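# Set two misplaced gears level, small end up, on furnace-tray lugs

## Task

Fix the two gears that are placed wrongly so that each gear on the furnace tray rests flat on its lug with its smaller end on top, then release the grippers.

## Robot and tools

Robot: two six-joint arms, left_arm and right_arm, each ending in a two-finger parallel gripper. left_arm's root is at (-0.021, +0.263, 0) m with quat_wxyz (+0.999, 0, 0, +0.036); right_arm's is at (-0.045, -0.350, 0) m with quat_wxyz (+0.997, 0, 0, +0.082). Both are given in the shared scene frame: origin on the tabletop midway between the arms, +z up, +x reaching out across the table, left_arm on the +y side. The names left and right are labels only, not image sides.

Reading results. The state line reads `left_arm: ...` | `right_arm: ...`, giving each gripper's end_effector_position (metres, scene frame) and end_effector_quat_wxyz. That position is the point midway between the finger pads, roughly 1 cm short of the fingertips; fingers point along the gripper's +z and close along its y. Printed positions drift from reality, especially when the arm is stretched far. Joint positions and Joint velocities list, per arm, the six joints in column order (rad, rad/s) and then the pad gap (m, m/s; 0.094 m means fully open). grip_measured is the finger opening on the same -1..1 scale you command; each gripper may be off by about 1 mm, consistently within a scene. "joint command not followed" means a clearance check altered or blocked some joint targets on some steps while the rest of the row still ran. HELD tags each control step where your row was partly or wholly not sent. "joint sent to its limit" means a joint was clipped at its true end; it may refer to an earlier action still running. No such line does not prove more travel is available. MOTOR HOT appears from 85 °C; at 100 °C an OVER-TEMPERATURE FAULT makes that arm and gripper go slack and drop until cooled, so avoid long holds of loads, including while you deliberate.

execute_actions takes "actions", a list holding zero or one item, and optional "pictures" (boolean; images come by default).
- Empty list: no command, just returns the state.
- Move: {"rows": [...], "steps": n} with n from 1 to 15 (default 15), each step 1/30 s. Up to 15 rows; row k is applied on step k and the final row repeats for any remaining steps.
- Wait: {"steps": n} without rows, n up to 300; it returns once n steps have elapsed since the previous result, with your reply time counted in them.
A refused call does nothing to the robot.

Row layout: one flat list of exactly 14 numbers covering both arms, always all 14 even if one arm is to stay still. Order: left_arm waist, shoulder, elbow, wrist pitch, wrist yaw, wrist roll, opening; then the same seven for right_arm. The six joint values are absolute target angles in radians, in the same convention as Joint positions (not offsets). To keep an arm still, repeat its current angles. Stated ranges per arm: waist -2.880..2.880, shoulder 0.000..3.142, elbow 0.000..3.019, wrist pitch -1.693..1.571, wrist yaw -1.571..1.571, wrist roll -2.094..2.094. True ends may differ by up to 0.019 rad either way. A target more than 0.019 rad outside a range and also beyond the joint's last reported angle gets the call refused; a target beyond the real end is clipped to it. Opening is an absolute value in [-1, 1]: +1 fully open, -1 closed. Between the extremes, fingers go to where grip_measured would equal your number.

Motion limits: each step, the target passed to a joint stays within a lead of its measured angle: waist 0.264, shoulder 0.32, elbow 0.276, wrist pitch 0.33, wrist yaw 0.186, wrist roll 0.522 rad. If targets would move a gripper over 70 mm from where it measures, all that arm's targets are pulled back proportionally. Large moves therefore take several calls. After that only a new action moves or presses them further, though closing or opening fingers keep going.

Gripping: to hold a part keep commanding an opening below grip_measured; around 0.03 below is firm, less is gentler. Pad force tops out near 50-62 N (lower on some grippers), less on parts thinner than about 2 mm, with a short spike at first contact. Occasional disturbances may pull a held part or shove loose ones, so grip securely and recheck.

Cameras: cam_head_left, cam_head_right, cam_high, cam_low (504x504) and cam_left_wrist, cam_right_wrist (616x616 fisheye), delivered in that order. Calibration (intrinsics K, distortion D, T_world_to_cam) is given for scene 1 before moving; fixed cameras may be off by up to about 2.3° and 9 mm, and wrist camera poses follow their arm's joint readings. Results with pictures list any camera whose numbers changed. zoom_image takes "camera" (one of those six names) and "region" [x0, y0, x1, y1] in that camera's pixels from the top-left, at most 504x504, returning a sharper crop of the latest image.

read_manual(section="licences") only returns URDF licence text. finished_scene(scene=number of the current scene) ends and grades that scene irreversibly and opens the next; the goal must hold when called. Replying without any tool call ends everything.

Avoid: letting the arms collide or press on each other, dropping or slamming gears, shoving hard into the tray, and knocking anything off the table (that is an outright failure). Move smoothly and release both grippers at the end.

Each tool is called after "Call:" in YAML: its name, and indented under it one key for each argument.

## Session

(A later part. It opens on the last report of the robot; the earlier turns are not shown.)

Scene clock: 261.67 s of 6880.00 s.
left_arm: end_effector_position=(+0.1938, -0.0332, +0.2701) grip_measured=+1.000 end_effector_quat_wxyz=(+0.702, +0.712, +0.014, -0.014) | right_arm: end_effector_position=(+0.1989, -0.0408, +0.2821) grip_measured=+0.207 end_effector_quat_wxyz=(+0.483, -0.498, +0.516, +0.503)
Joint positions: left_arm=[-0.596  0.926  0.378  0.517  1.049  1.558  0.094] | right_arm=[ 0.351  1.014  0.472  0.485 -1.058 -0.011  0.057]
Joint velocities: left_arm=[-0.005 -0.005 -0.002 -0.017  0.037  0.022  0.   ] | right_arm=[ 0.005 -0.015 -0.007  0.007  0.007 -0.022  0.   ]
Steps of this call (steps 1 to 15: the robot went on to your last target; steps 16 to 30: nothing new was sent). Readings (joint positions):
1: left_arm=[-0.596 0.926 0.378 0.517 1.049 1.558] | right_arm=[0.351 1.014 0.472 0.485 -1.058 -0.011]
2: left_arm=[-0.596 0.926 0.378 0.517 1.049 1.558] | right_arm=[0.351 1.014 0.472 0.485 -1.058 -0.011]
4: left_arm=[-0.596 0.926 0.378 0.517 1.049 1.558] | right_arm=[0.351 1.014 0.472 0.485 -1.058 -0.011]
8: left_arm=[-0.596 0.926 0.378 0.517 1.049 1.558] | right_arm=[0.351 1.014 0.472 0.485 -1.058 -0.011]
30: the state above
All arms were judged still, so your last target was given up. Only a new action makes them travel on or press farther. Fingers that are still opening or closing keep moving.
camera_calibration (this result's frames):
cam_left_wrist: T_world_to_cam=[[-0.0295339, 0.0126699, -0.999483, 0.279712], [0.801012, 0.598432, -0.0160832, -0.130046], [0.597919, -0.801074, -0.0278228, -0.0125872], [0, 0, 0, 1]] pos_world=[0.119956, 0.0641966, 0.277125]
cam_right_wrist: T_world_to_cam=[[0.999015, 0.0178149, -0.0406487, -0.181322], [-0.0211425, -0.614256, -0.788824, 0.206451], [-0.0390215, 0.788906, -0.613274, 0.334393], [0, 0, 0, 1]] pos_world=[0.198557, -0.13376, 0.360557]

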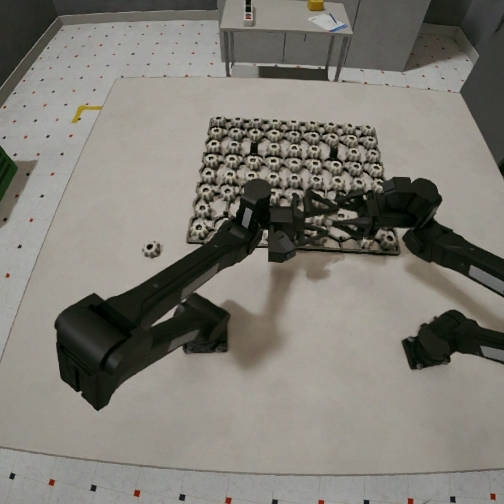

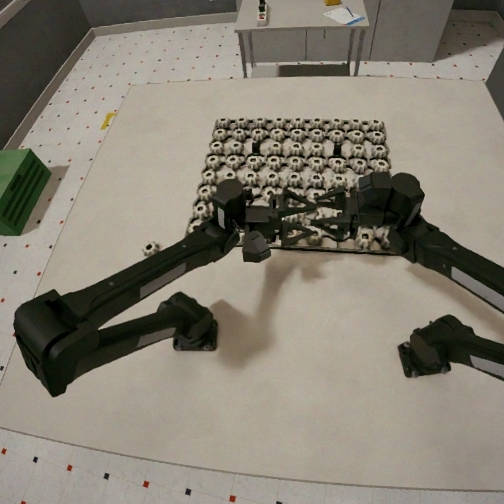

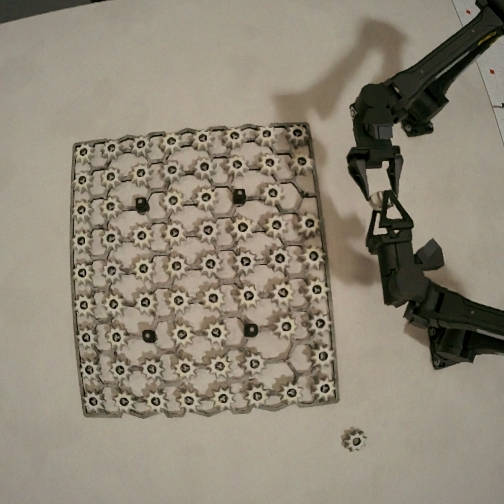

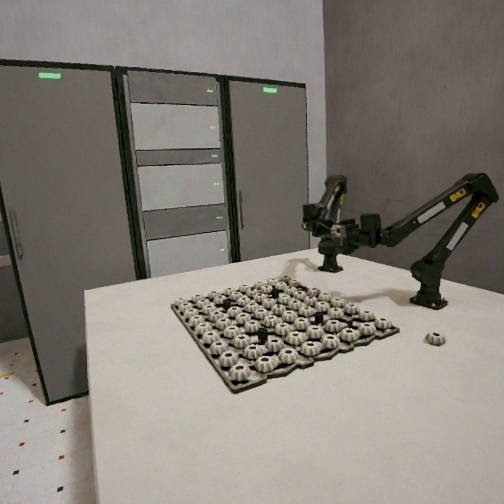

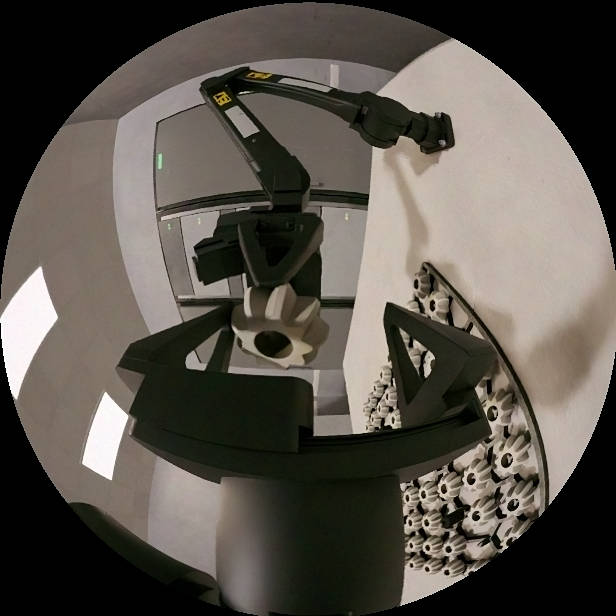

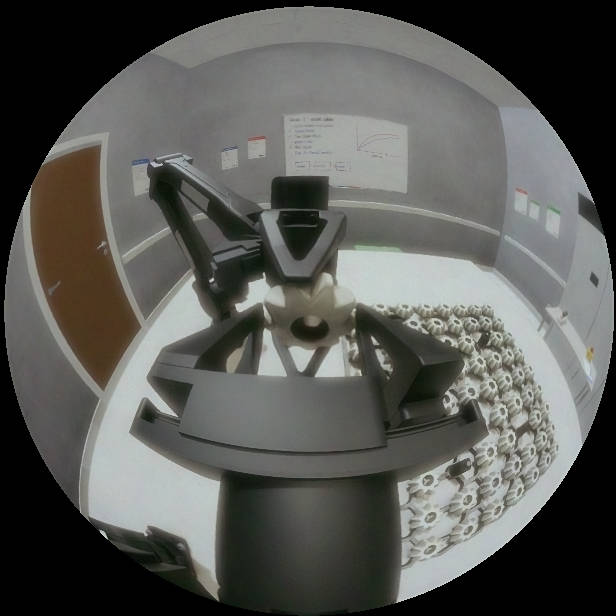

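Call:
execute_actions:
  actions:
    - {"rows":[[-0.587,0.925,0.45,0.525,1.05,1.571,1,0.349,0.997,0.53,0.52,-1.058,0,0.16]],"steps":15}

Scene clock: 269.60 s of 6880.00 s.
left_arm: end_effector_position=(+0.1958, -0.0344, +0.2758) grip_measured=+1.000 end_effector_quat_wxyz=(+0.704, +0.710, +0.010, -0.011) | right_arm: end_effector_position=(+0.1989, -0.0408, +0.2822) grip_measured=+0.207 end_effector_quat_wxyz=(+0.483, -0.498, +0.516, +0.503)
Joint positions: left_arm=[-0.596  0.926  0.39   0.517  1.049  1.558  0.094] | right_arm=[ 0.351  1.014  0.472  0.486 -1.058 -0.011  0.057]
Joint velocities: left_arm=[-0.005 -0.015  0.022 -0.007  0.007 -0.037  0.   ] | right_arm=[ 0.005 -0.024  0.002  0.002 -0.037  0.051 -0.   ]
Steps of this call (steps 1 to 90: nothing new was sent; then 4.43 s passed at rest; steps 91 to 105: all 15 steps of this action). Readings (joint positions):
91: left_arm=[-0.596 0.926 0.379 0.517 1.049 1.558] | right_arm=[0.351 1.014 0.472 0.485 -1.058 -0.011]
92: left_arm=[-0.596 0.926 0.381 0.517 1.049 1.558] | right_arm=[0.351 1.014 0.472 0.485 -1.058 -0.011]
94: left_arm=[-0.596 0.926 0.385 0.517 1.049 1.558] | right_arm=[0.351 1.014 0.472 0.486 -1.058 -0.011]
98: left_arm=[-0.596 0.926 0.390 0.517 1.049 1.558] | right_arm=[0.351 1.014 0.472 0.486 -1.058 -0.011]
105: the state above
camera_calibration (this result's frames):
cam_left_wrist: T_world_to_cam=[[-0.0192911, 0.00677076, -0.999791, 0.283419], [0.801381, 0.598045, -0.0114127, -0.132215], [0.597843, -0.801434, -0.0169629, -0.0175641], [0, 0, 0, 1]] pos_world=[0.121923, 0.0630754, 0.281553]
cam_right_wrist: T_world_to_cam=[[0.999013, 0.0178121, -0.0406945, -0.18131], [-0.0211877, -0.614108, -0.788937, 0.206547], [-0.0390435, 0.789021, -0.613125, 0.334395], [0, 0, 0, 1]] pos_world=[0.198563, -0.133773, 0.3606]

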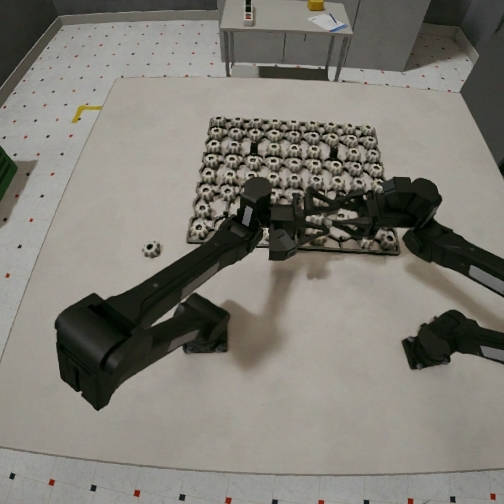

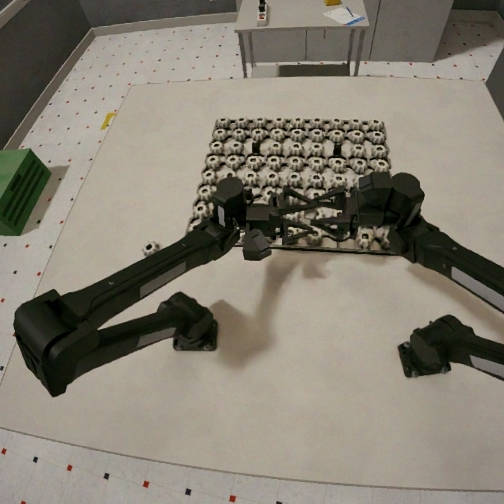

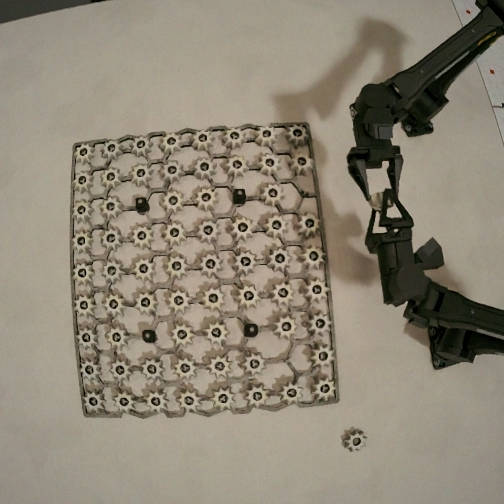

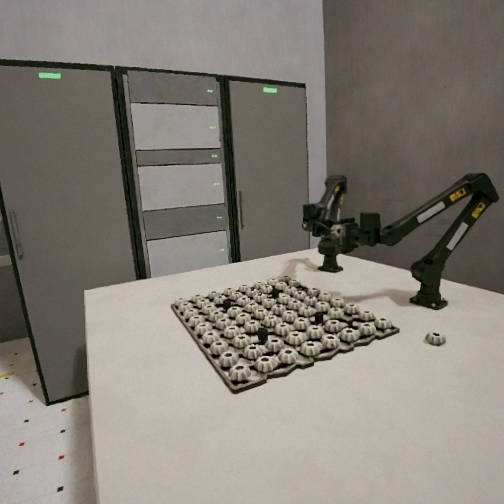

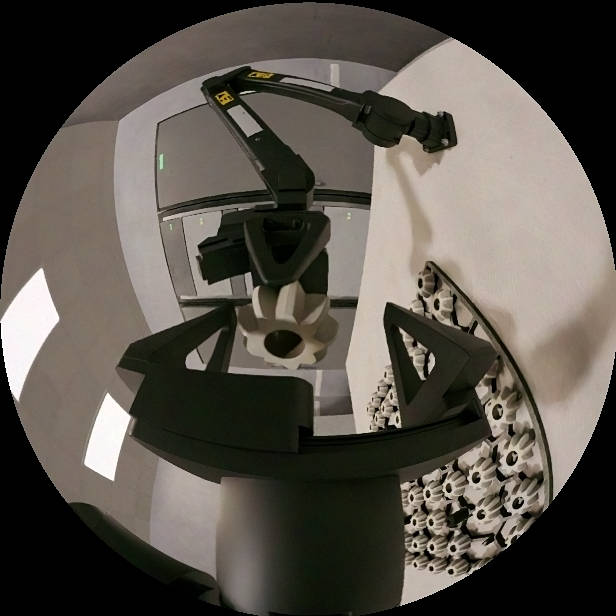

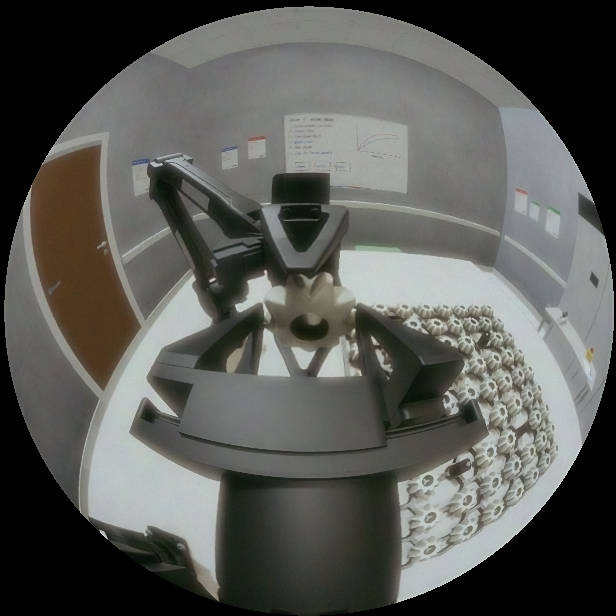

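Need about 12 mm more.

Call:
execute_actions:
  actions:
    - {"rows":[[-0.587,0.925,0.478,0.525,1.05,1.571,1,0.349,0.997,0.53,0.52,-1.058,0,0.16]],"steps":15}

Scene clock: 275.07 s of 6880.00 s.
left_arm: end_effector_position=(+0.2011, -0.0374, +0.2916) grip_measured=+1.000 end_effector_quat_wxyz=(+0.709, +0.705, +0.000, -0.001) | right_arm: end_effector_position=(+0.1989, -0.0408, +0.2822) grip_measured=+0.207 end_effector_quat_wxyz=(+0.483, -0.498, +0.516, +0.503)
Joint positions: left_arm=[-0.596  0.926  0.422  0.517  1.049  1.558  0.094] | right_arm=[ 0.351  1.014  0.472  0.486 -1.058 -0.011  0.057]
Joint velocities: left_arm=[-0.015 -0.005 -0.032 -0.002 -0.022  0.007  0.   ] | right_arm=[-0.015  0.005 -0.007 -0.007  0.037 -0.007 -0.001]
Steps of this call (steps 1 to 15: the robot went on to your last target; steps 16 to 90: nothing new was sent; then 1.97 s passed at rest; steps 91 to 105: all 15 steps of this action). Readings (joint positions):
91: left_arm=[-0.596 0.926 0.392 0.517 1.049 1.558] | right_arm=[0.351 1.014 0.472 0.486 -1.058 -0.011]
92: left_arm=[-0.596 0.926 0.395 0.517 1.049 1.558] | right_arm=[0.351 1.014 0.472 0.486 -1.058 -0.011]
94: left_arm=[-0.596 0.926 0.406 0.517 1.049 1.558] | right_arm=[0.351 1.014 0.472 0.486 -1.058 -0.011]
98: left_arm=[-0.596 0.926 0.422 0.517 1.049 1.558] | right_arm=[0.351 1.014 0.472 0.486 -1.058 -0.011]
105: the state above
camera_calibration (this result's frames):
cam_left_wrist: T_world_to_cam=[[0.00847457, -0.0092219, -0.999922, 0.293133], [0.801522, 0.597964, 0.0012783, -0.138183], [0.597905, -0.80147, 0.012459, -0.0314907], [0, 0, 0, 1]] pos_world=[0.127101, 0.0600929, 0.293679]
cam_right_wrist: T_world_to_cam=[[0.999013, 0.0178121, -0.0406945, -0.18131], [-0.0211877, -0.614108, -0.788937, 0.206547], [-0.0390435, 0.789021, -0.613125, 0.334395], [0, 0, 0, 1]] pos_world=[0.198563, -0.133773, 0.3606]

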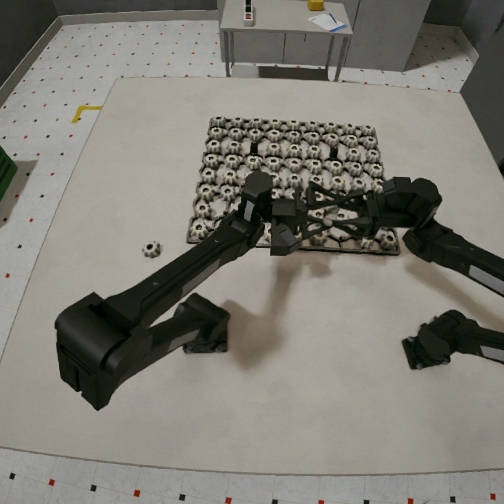

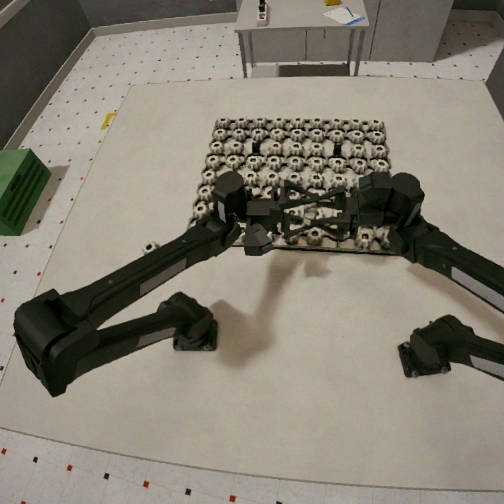

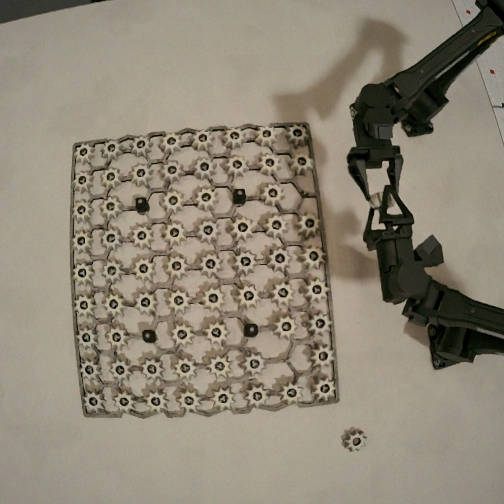

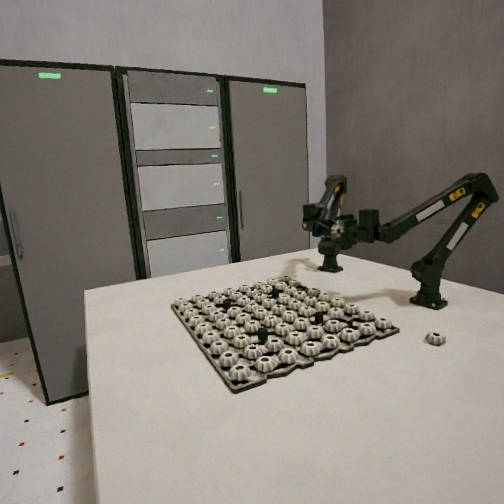

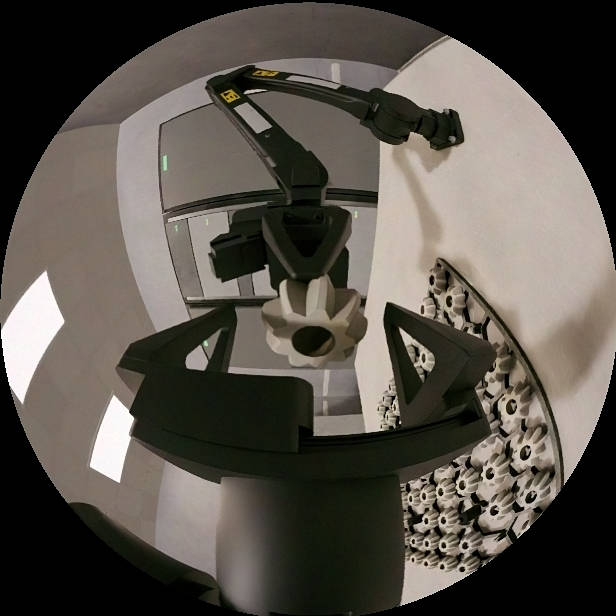

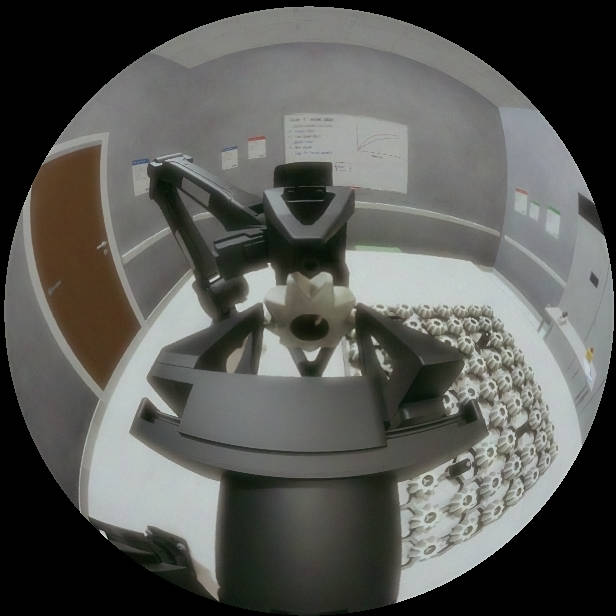

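Call:
execute_actions:
  actions:
    - {"rows":[[-0.587,0.925,0.478,0.525,1.05,1.571,0.05,0.349,0.997,0.53,0.52,-1.058,0,0.16]],"steps":15}
  pictures: false

Call:
execute_actions:
  actions:
    - {"rows":[[-0.587,0.925,0.478,0.525,1.05,1.571,0.05,0.349,0.997,0.53,0.52,-1.058,0,1]],"steps":15}
  pictures: false

Call:
execute_actions:
  actions:
    - {"rows":[[-0.587,0.925,0.478,0.525,1.05,1.571,0.05,-0.6,0.997,0.53,0.52,-1.058,0,1]],"steps":15}

Scene clock: 296.10 s of 6880.00 s.
left_arm: end_effector_position=(+0.2012, -0.0375, +0.2910) grip_measured=+0.196 end_effector_quat_wxyz=(+0.709, +0.705, +0.000, -0.001) | right_arm: end_effector_position=(+0.1989, -0.0409, +0.2849) grip_measured=+0.205 end_effector_quat_wxyz=(+0.487, -0.498, +0.512, +0.502)
Joint positions: left_arm=[-0.595  0.927  0.422  0.516  1.05   1.559  0.056] | right_arm=[ 0.35   1.011  0.473  0.494 -1.058 -0.009  0.057]
Joint velocities: left_arm=[-0.015 -0.005  0.007 -0.012 -0.022  0.022  0.   ] | right_arm=[-0.015  0.005 -0.012 -0.012 -0.007  0.066  0.   ]
Steps of this call (steps 1 to 15: the robot went on to your last target; steps 16 to 90: nothing new was sent; then 17.53 s passed at rest; steps 91 to 105: all 15 steps of this action). Readings (joint positions):
91: left_arm=[-0.596 0.926 0.422 0.517 1.049 1.558] | right_arm=[0.351 1.014 0.472 0.486 -1.058 -0.011]
92: left_arm=[-0.596 0.926 0.422 0.517 1.049 1.558] | right_arm=[0.351 1.014 0.472 0.486 -1.058 -0.011]
94: left_arm=[-0.595 0.927 0.422 0.516 1.049 1.558] | right_arm=[0.351 1.012 0.473 0.491 -1.059 -0.010]
98: left_arm=[-0.595 0.927 0.422 0.516 1.050 1.559] | right_arm=[0.350 1.011 0.473 0.494 -1.058 -0.009]
105: the state above

Scene clock: 296.60 s of 6880.00 s.
left_arm: end_effector_position=(+0.2014, -0.0374, +0.2909) grip_measured=+0.196 end_effector_quat_wxyz=(+0.709, +0.705, +0.001, -0.001) | right_arm: end_effector_position=(+0.1986, -0.0411, +0.2870) grip_measured=+1.000 end_effector_quat_wxyz=(+0.490, -0.499, +0.509, +0.501)
Joint positions: left_arm=[-0.595  0.928  0.422  0.516  1.05   1.559  0.056] | right_arm=[ 0.35   1.008  0.474  0.499 -1.058 -0.009  0.094]
Joint velocities: left_arm=[ 0.005 -0.015 -0.032  0.002  0.007 -0.007 -0.   ] | right_arm=[ 0.005 -0.015 -0.002 -0.002  0.037 -0.022  0.   ]
Steps of this call (steps 1 to 15: all 15 steps of this action). Readings (joint positions):
1: left_arm=[-0.595 0.927 0.422 0.516 1.050 1.559] | right_arm=[0.350 1.011 0.473 0.494 -1.058 -0.009]
2: left_arm=[-0.595 0.927 0.422 0.516 1.050 1.559] | right_arm=[0.350 1.011 0.474 0.495 -1.058 -0.009]
4: left_arm=[-0.595 0.928 0.422 0.516 1.050 1.559] | right_arm=[0.350 1.009 0.474 0.498 -1.058 -0.009]
8: left_arm=[-0.595 0.928 0.422 0.516 1.050 1.559] | right_arm=[0.350 1.008 0.474 0.499 -1.058 -0.009]
15: the state above

Scene clock: 297.10 s of 6880.00 s.
left_arm: end_effector_position=(+0.2014, -0.0374, +0.2909) grip_measured=+0.196 end_effector_quat_wxyz=(+0.709, +0.705, +0.001, -0.001) | right_arm: end_effector_position=(+0.3488, -0.3588, +0.2877) grip_measured=+1.000 end_effector_quat_wxyz=(+0.663, -0.220, +0.678, +0.229)
Joint positions: left_arm=[-0.595  0.928  0.422  0.516  1.05   1.559  0.056] | right_arm=[-0.573  1.007  0.475  0.499 -1.056 -0.009  0.094]
Joint velocities: left_arm=[-0.015 -0.015 -0.007 -0.007 -0.051 -0.007  0.   ] | right_arm=[-1.411 -0.005  0.032 -0.007 -0.066  0.022  0.   ]
Steps of this call (steps 1 to 15: all 15 steps of this action). Readings (joint positions):
1: left_arm=[-0.595 0.928 0.422 0.516 1.050 1.559] | right_arm=[0.336 1.008 0.474 0.499 -1.063 -0.009]
2: left_arm=[-0.595 0.928 0.422 0.516 1.050 1.559] | right_arm=[0.296 1.007 0.474 0.499 -1.063 -0.009]
4: left_arm=[-0.595 0.928 0.422 0.516 1.050 1.559] | right_arm=[0.175 1.007 0.474 0.499 -1.063 -0.009]
8: left_arm=[-0.595 0.928 0.422 0.516 1.050 1.559] | right_arm=[-0.101 1.007 0.474 0.499 -1.059 -0.009]
15: the state above
camera_calibration (this result's frames):
cam_left_wrist: T_world_to_cam=[[0.0073092, -0.00788314, -0.999942, 0.292748], [0.801519, 0.597968, 0.00114467, -0.138421], [0.597924, -0.801482, 0.0106892, -0.0311211], [0, 0, 0, 1]] pos_world=[0.127415, 0.0601361, 0.293222]
cam_right_wrist: T_world_to_cam=[[0.615081, -0.788125, -0.0231171, -0.485426], [-0.488505, -0.357905, -0.79578, 0.275655], [0.618901, 0.500762, -0.605144, 0.259316], [0, 0, 0, 1]] pos_world=[0.272744, -0.413773, 0.365063]

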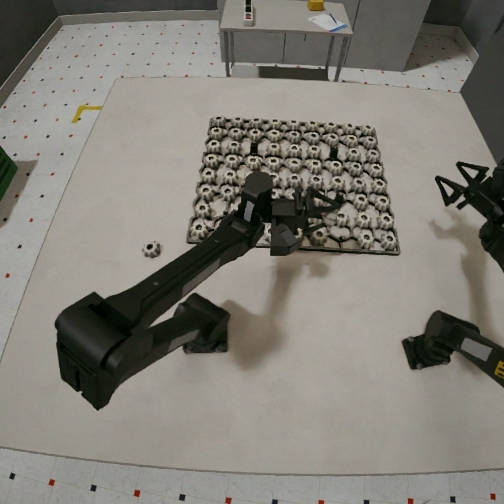

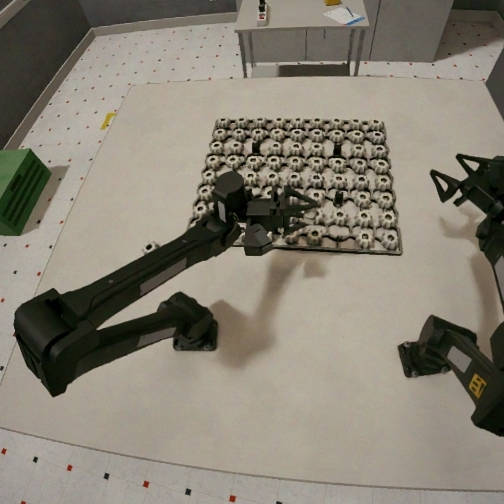

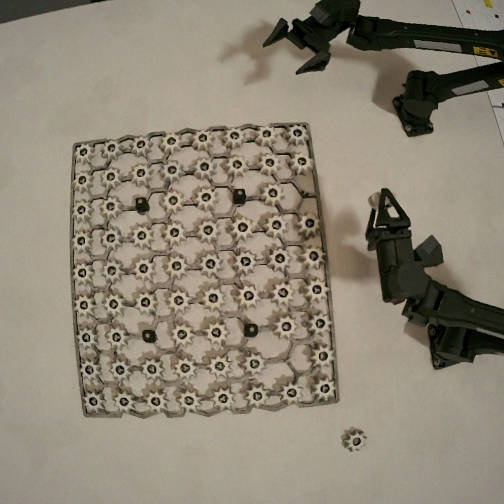

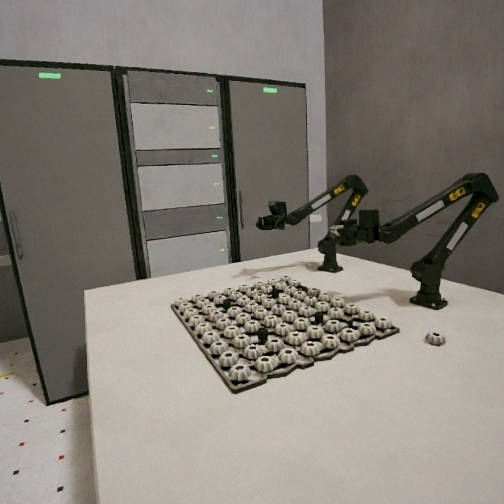

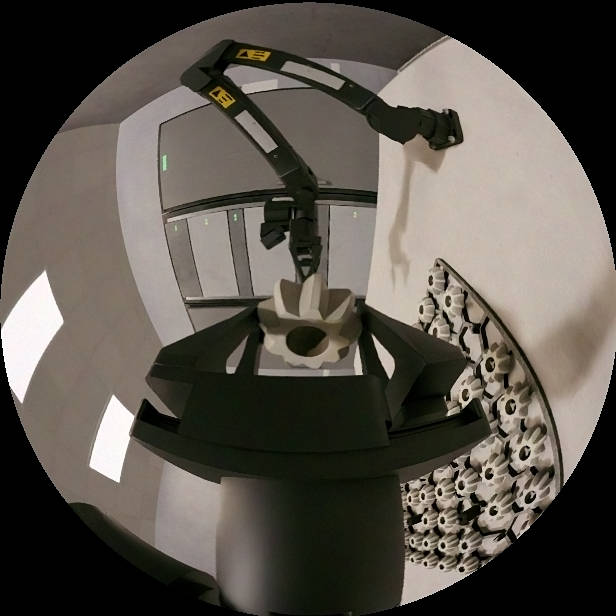

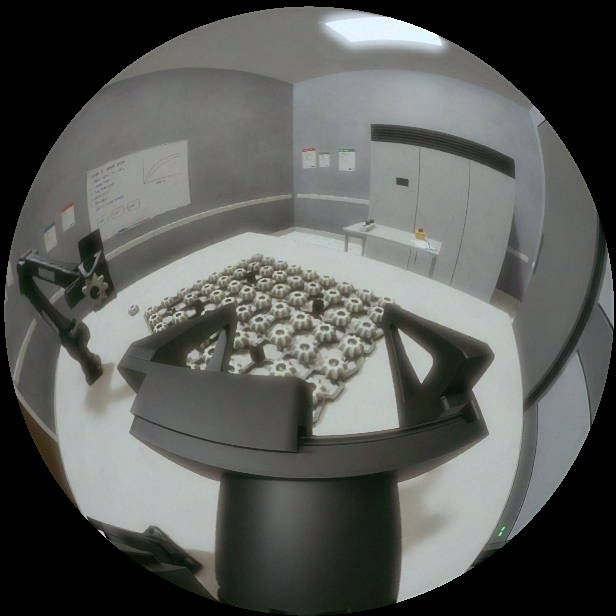

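Call:
execute_actions:
  actions:
    - {"rows":[[-0.977,1.75,1.385,-1.156,0,-0.12,0.15,-0.6,0.997,0.53,0.52,-1.058,0,1]],"steps":15}
  pictures: false

Call:
execute_actions:
  actions:
    - {"steps":75}

Scene clock: 308.20 s of 6880.00 s.
left_arm: end_effector_position=(+0.3046, -0.1690, +0.0393) grip_measured=+0.193 end_effector_quat_wxyz=(+0.162, +0.665, +0.727, -0.050) | right_arm: end_effector_position=(+0.3485, -0.3707, +0.2882) grip_measured=+1.000 end_effector_quat_wxyz=(+0.666, -0.210, +0.681, +0.219)
Joint positions: left_arm=[-0.983  1.731  1.109 -0.61   0.043  0.565  0.056] | right_arm=[-0.603  1.007  0.476  0.499 -1.056 -0.009  0.094]
Joint velocities: left_arm=[ 0.112  0.777  1.878 -2.938 -1.018 -2.674 -0.001] | right_arm=[-0.005 -0.015 -0.012 -0.002  0.037 -0.037  0.   ]
Steps of this call (steps 1 to 30: the robot went on to your last target; steps 31 to 90: nothing new was sent; then 7.60 s passed at rest; steps 91 to 105: all 15 steps of this action). Readings (joint positions):
91: left_arm=[-0.608 0.936 0.429 0.484 1.010 1.519] | right_arm=[-0.603 1.007 0.476 0.499 -1.056 -0.009]
92: left_arm=[-0.640 0.963 0.452 0.423 0.951 1.465] | right_arm=[-0.603 1.007 0.476 0.499 -1.056 -0.009]
94: left_arm=[-0.727 1.060 0.516 0.305 0.840 1.360] | right_arm=[-0.603 1.007 0.476 0.499 -1.056 -0.009]
98: left_arm=[-0.893 1.307 0.675 0.050 0.602 1.133] | right_arm=[-0.603 1.007 0.476 0.499 -1.056 -0.009]
105: the state above

Scene clock: 310.70 s of 6880.00 s.
left_arm: end_effector_position=(+0.2896, -0.1355, +0.0828) grip_measured=+0.193 end_effector_quat_wxyz=(-0.005, +0.390, +0.921, +0.002) | right_arm: end_effector_position=(+0.3485, -0.3707, +0.2882) grip_measured=+1.000 end_effector_quat_wxyz=(+0.666, -0.210, +0.681, +0.219)
Joint positions: left_arm=[-0.98   1.765  1.332 -1.148  0.002 -0.105  0.056] | right_arm=[-0.603  1.007  0.476  0.499 -1.056 -0.009  0.094]
Joint velocities: left_arm=[-0.005 -0.005  0.002  0.007  0.081 -0.066 -0.   ] | right_arm=[-0.005  0.015  0.007  0.017 -0.022 -0.022  0.   ]
Steps of this call (steps 1 to 45: the robot went on to your last target; steps 46 to 75: nothing new was sent). Readings (joint positions):
1: left_arm=[-0.980 1.756 1.166 -0.702 0.034 0.484] | right_arm=[-0.603 1.007 0.476 0.499 -1.056 -0.009]
2: left_arm=[-0.981 1.773 1.218 -0.792 0.019 0.398] | right_arm=[-0.603 1.007 0.476 0.499 -1.056 -0.009]
4: left_arm=[-0.980 1.788 1.299 -0.984 0.003 0.220] | right_arm=[-0.603 1.007 0.476 0.499 -1.056 -0.009]
8: left_arm=[-0.980 1.768 1.332 -1.129 0.002 0.027] | right_arm=[-0.603 1.007 0.476 0.499 -1.056 -0.009]
75: the state above
All arms were judged still, so your last target was given up. Only a new action makes them travel on or press farther. Fingers that are still opening or closing keep moving.
camera_calibration (this result's frames):
cam_left_wrist: T_world_to_cam=[[-0.72544, -0.688283, -0.00167034, 0.120624], [-0.547795, 0.575895, 0.606849, 0.18742], [-0.416722, 0.441148, -0.794815, 0.368652], [0, 0, 0, 1]] pos_world=[0.343799, -0.18754, 0.179476]
cam_right_wrist: T_world_to_cam=[[0.591375, -0.806083, -0.0224993, -0.493209], [-0.498286, -0.343341, -0.796133, 0.280615], [0.634024, 0.482024, -0.604703, 0.253443], [0, 0, 0, 1]] pos_world=[0.270809, -0.423386, 0.365568]

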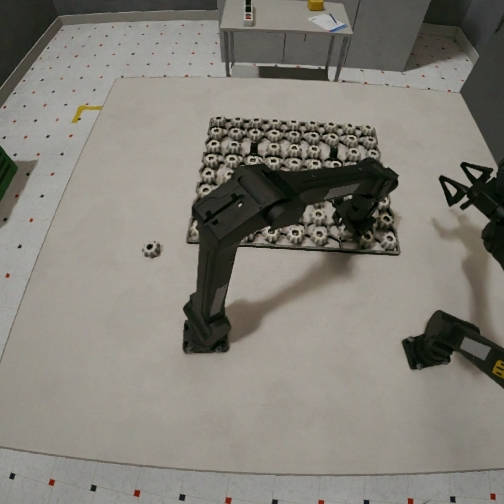

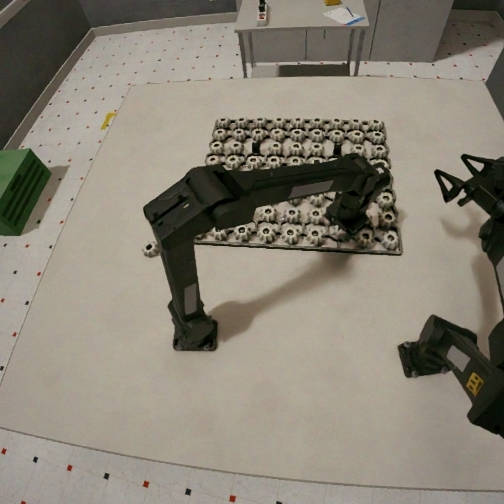

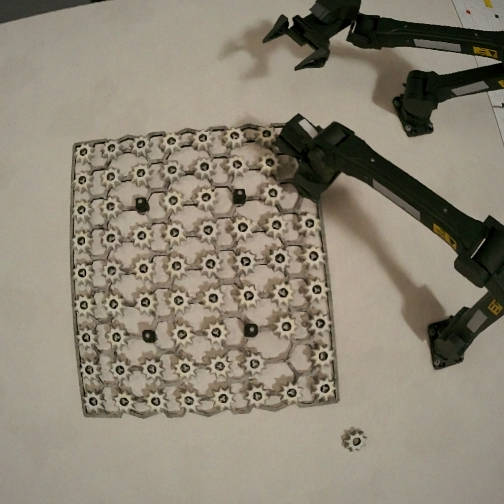

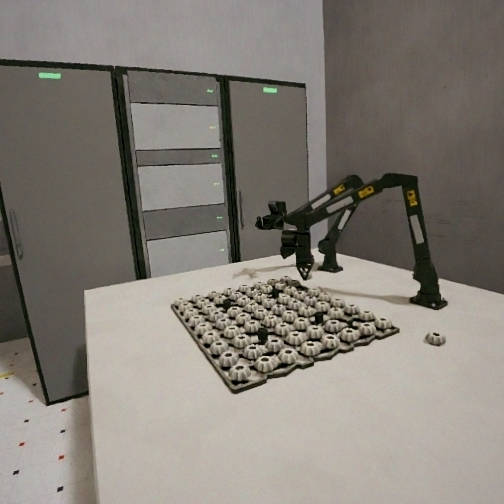

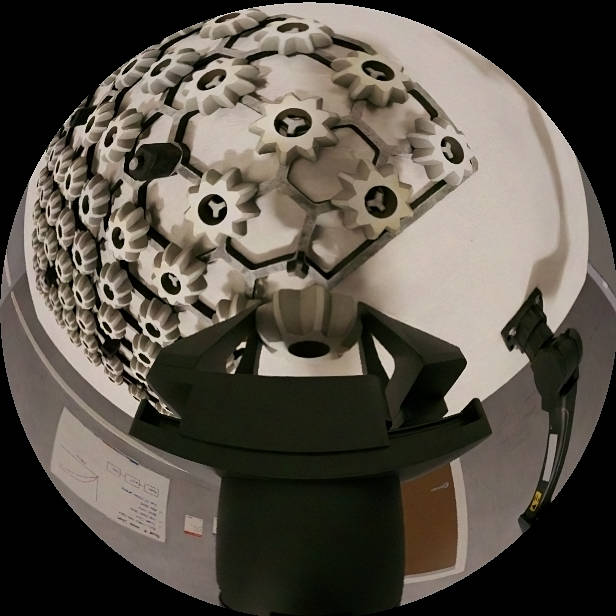

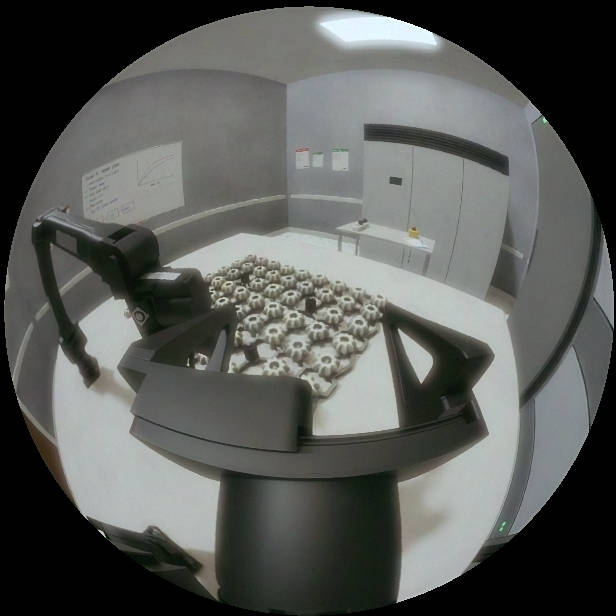

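Call:
execute_actions:
  actions:
    - {"rows":[[-0.958,1.946,1.605,-1.47,0,-0.12,0.15,-0.6,0.997,0.53,0.52,-1.058,0,1]],"steps":15}
  pictures: false

Call:
execute_actions:
  actions:
    - {"steps":40}

Call:
zoom_image:
  camera: "cam_right_wrist"
  region: [60, 230, 260, 380]

Scene clock: 328.17 s of 6880.00 s.
left_arm: end_effector_position=(+0.3002, -0.1357, +0.0675) grip_measured=+0.193 end_effector_quat_wxyz=(-0.126, +0.379, +0.914, +0.068) | right_arm: end_effector_position=(+0.3485, -0.3707, +0.2882) grip_measured=+1.000 end_effector_quat_wxyz=(+0.666, -0.210, +0.681, +0.219)
Joint positions: left_arm=[-0.964  1.968  1.564 -1.454  0.002 -0.105  0.056] | right_arm=[-0.603  1.007  0.476  0.499 -1.056 -0.009  0.094]
Joint velocities: left_arm=[-0.015 -0.015 -0.007 -0.012 -0.066  0.007 -0.   ] | right_arm=[ 0.005 -0.005  0.002 -0.012 -0.037 -0.095  0.   ]
Steps of this call (steps 1 to 90: nothing new was sent; then 13.97 s passed at rest; steps 91 to 105: all 15 steps of this action). Readings (joint positions):
91: left_arm=[-0.979 1.781 1.359 -1.206 0.002 -0.105] | right_arm=[-0.603 1.007 0.476 0.499 -1.056 -0.009]
92: left_arm=[-0.978 1.816 1.418 -1.317 0.002 -0.105] | right_arm=[-0.603 1.007 0.476 0.499 -1.056 -0.009]
94: left_arm=[-0.974 1.888 1.518 -1.418 0.002 -0.105] | right_arm=[-0.603 1.007 0.476 0.499 -1.056 -0.009]
98: left_arm=[-0.966 1.956 1.564 -1.438 0.002 -0.105] | right_arm=[-0.603 1.007 0.476 0.499 -1.056 -0.009]
105: the state above

Scene clock: 329.50 s of 6880.00 s.
left_arm: end_effector_position=(+0.3002, -0.1356, +0.0675) grip_measured=+0.193 end_effector_quat_wxyz=(-0.127, +0.379, +0.914, +0.068) | right_arm: end_effector_position=(+0.3485, -0.3707, +0.2882) grip_measured=+1.000 end_effector_quat_wxyz=(+0.666, -0.210, +0.681, +0.219)
Joint positions: left_arm=[-0.964  1.968  1.564 -1.455  0.002 -0.105  0.056] | right_arm=[-0.603  1.007  0.476  0.499 -1.056 -0.009  0.094]
Joint velocities: left_arm=[ 0.005  0.015 -0.002 -0.007 -0.022 -0.022 -0.   ] | right_arm=[ 0.005 -0.005 -0.022 -0.017  0.037  0.007  0.   ]
Steps of this call (steps 1 to 15: the robot went on to your last target; steps 16 to 40: nothing new was sent). Readings (joint positions):
1: left_arm=[-0.964 1.968 1.564 -1.454 0.002 -0.105] | right_arm=[-0.603 1.007 0.476 0.499 -1.056 -0.009]
2: left_arm=[-0.964 1.968 1.564 -1.455 0.002 -0.105] | right_arm=[-0.603 1.007 0.476 0.499 -1.056 -0.009]
4: left_arm=[-0.964 1.968 1.564 -1.455 0.002 -0.105] | right_arm=[-0.603 1.007 0.476 0.499 -1.056 -0.009]
8: left_arm=[-0.964 1.968 1.564 -1.455 0.002 -0.105] | right_arm=[-0.603 1.007 0.476 0.499 -1.056 -0.009]
40: the state above
All arms were judged still, so your last target was given up. Only a new action makes them travel on or press farther. Fingers that are still opening or closing keep moving.
camera_calibration (this result's frames):
cam_left_wrist: T_world_to_cam=[[-0.716901, -0.696626, -0.0276596, 0.126206], [-0.43307, 0.413882, 0.80072, 0.133035], [-0.546354, 0.586015, -0.5984, 0.406217], [0, 0, 0, 1]] pos_world=[0.370029, -0.205192, 0.140048]
cam_right_wrist: T_world_to_cam=[[0.591375, -0.806083, -0.0224993, -0.493209], [-0.498286, -0.343341, -0.796133, 0.280615], [0.634024, 0.482024, -0.604703, 0.253443], [0, 0, 0, 1]] pos_world=[0.270809, -0.423386, 0.365568]

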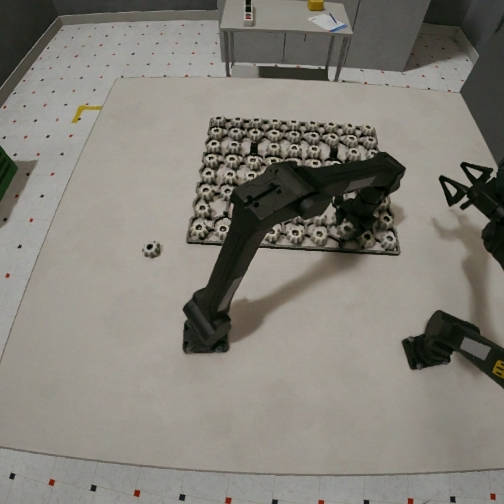

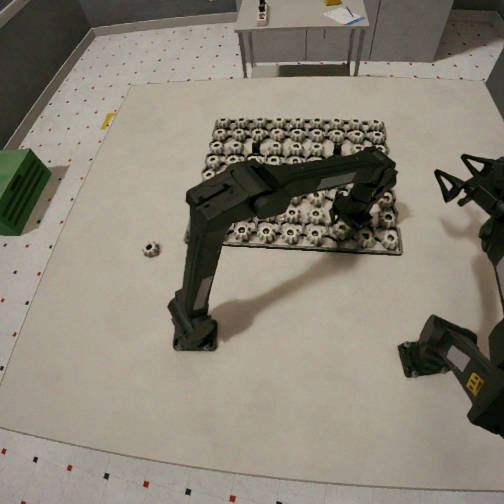

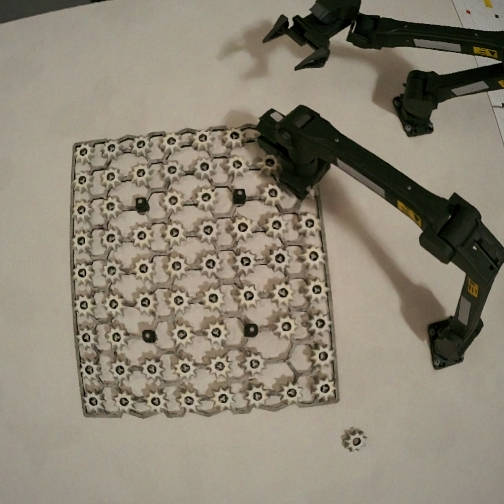

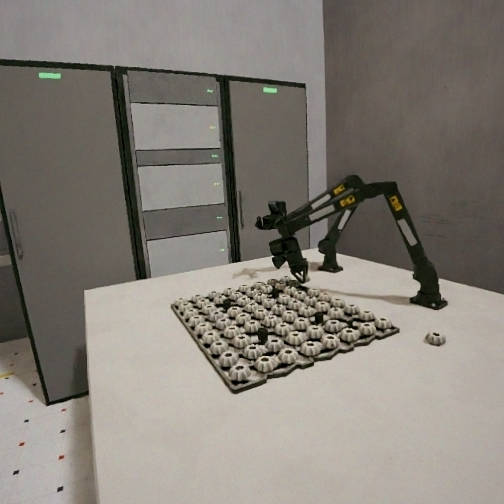

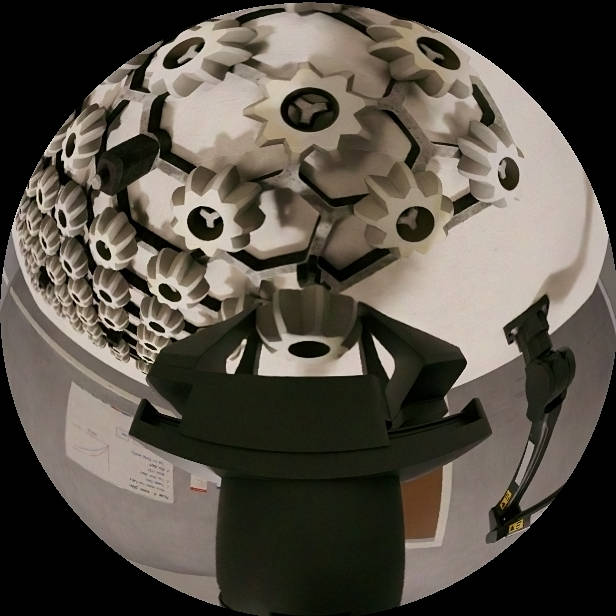

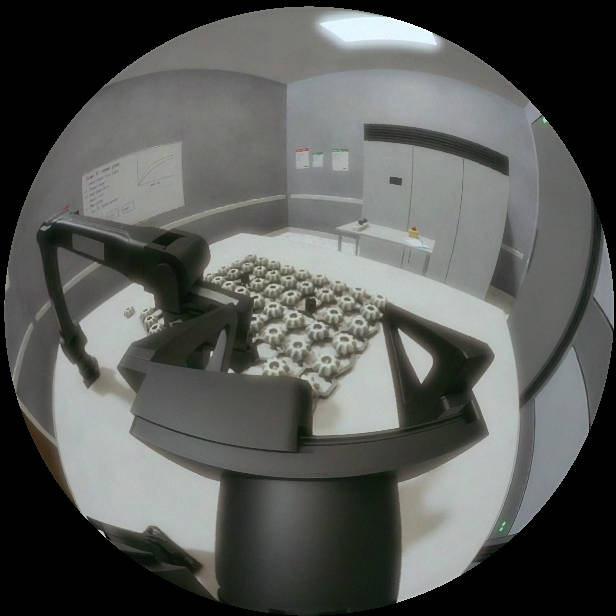

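Region (60, 230, 260, 380) of cam_right_wrist's 616x616 image, scaled by 2.520, with more detail than that image has; it fills the top 378 rows of this view, and the rest is white.

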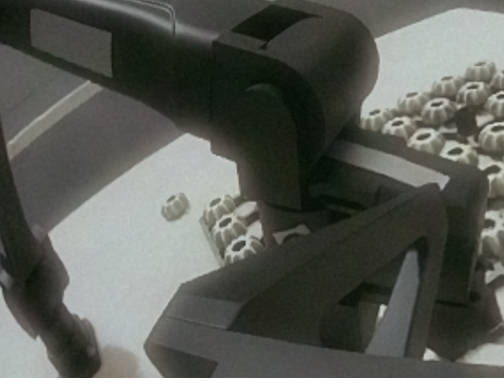

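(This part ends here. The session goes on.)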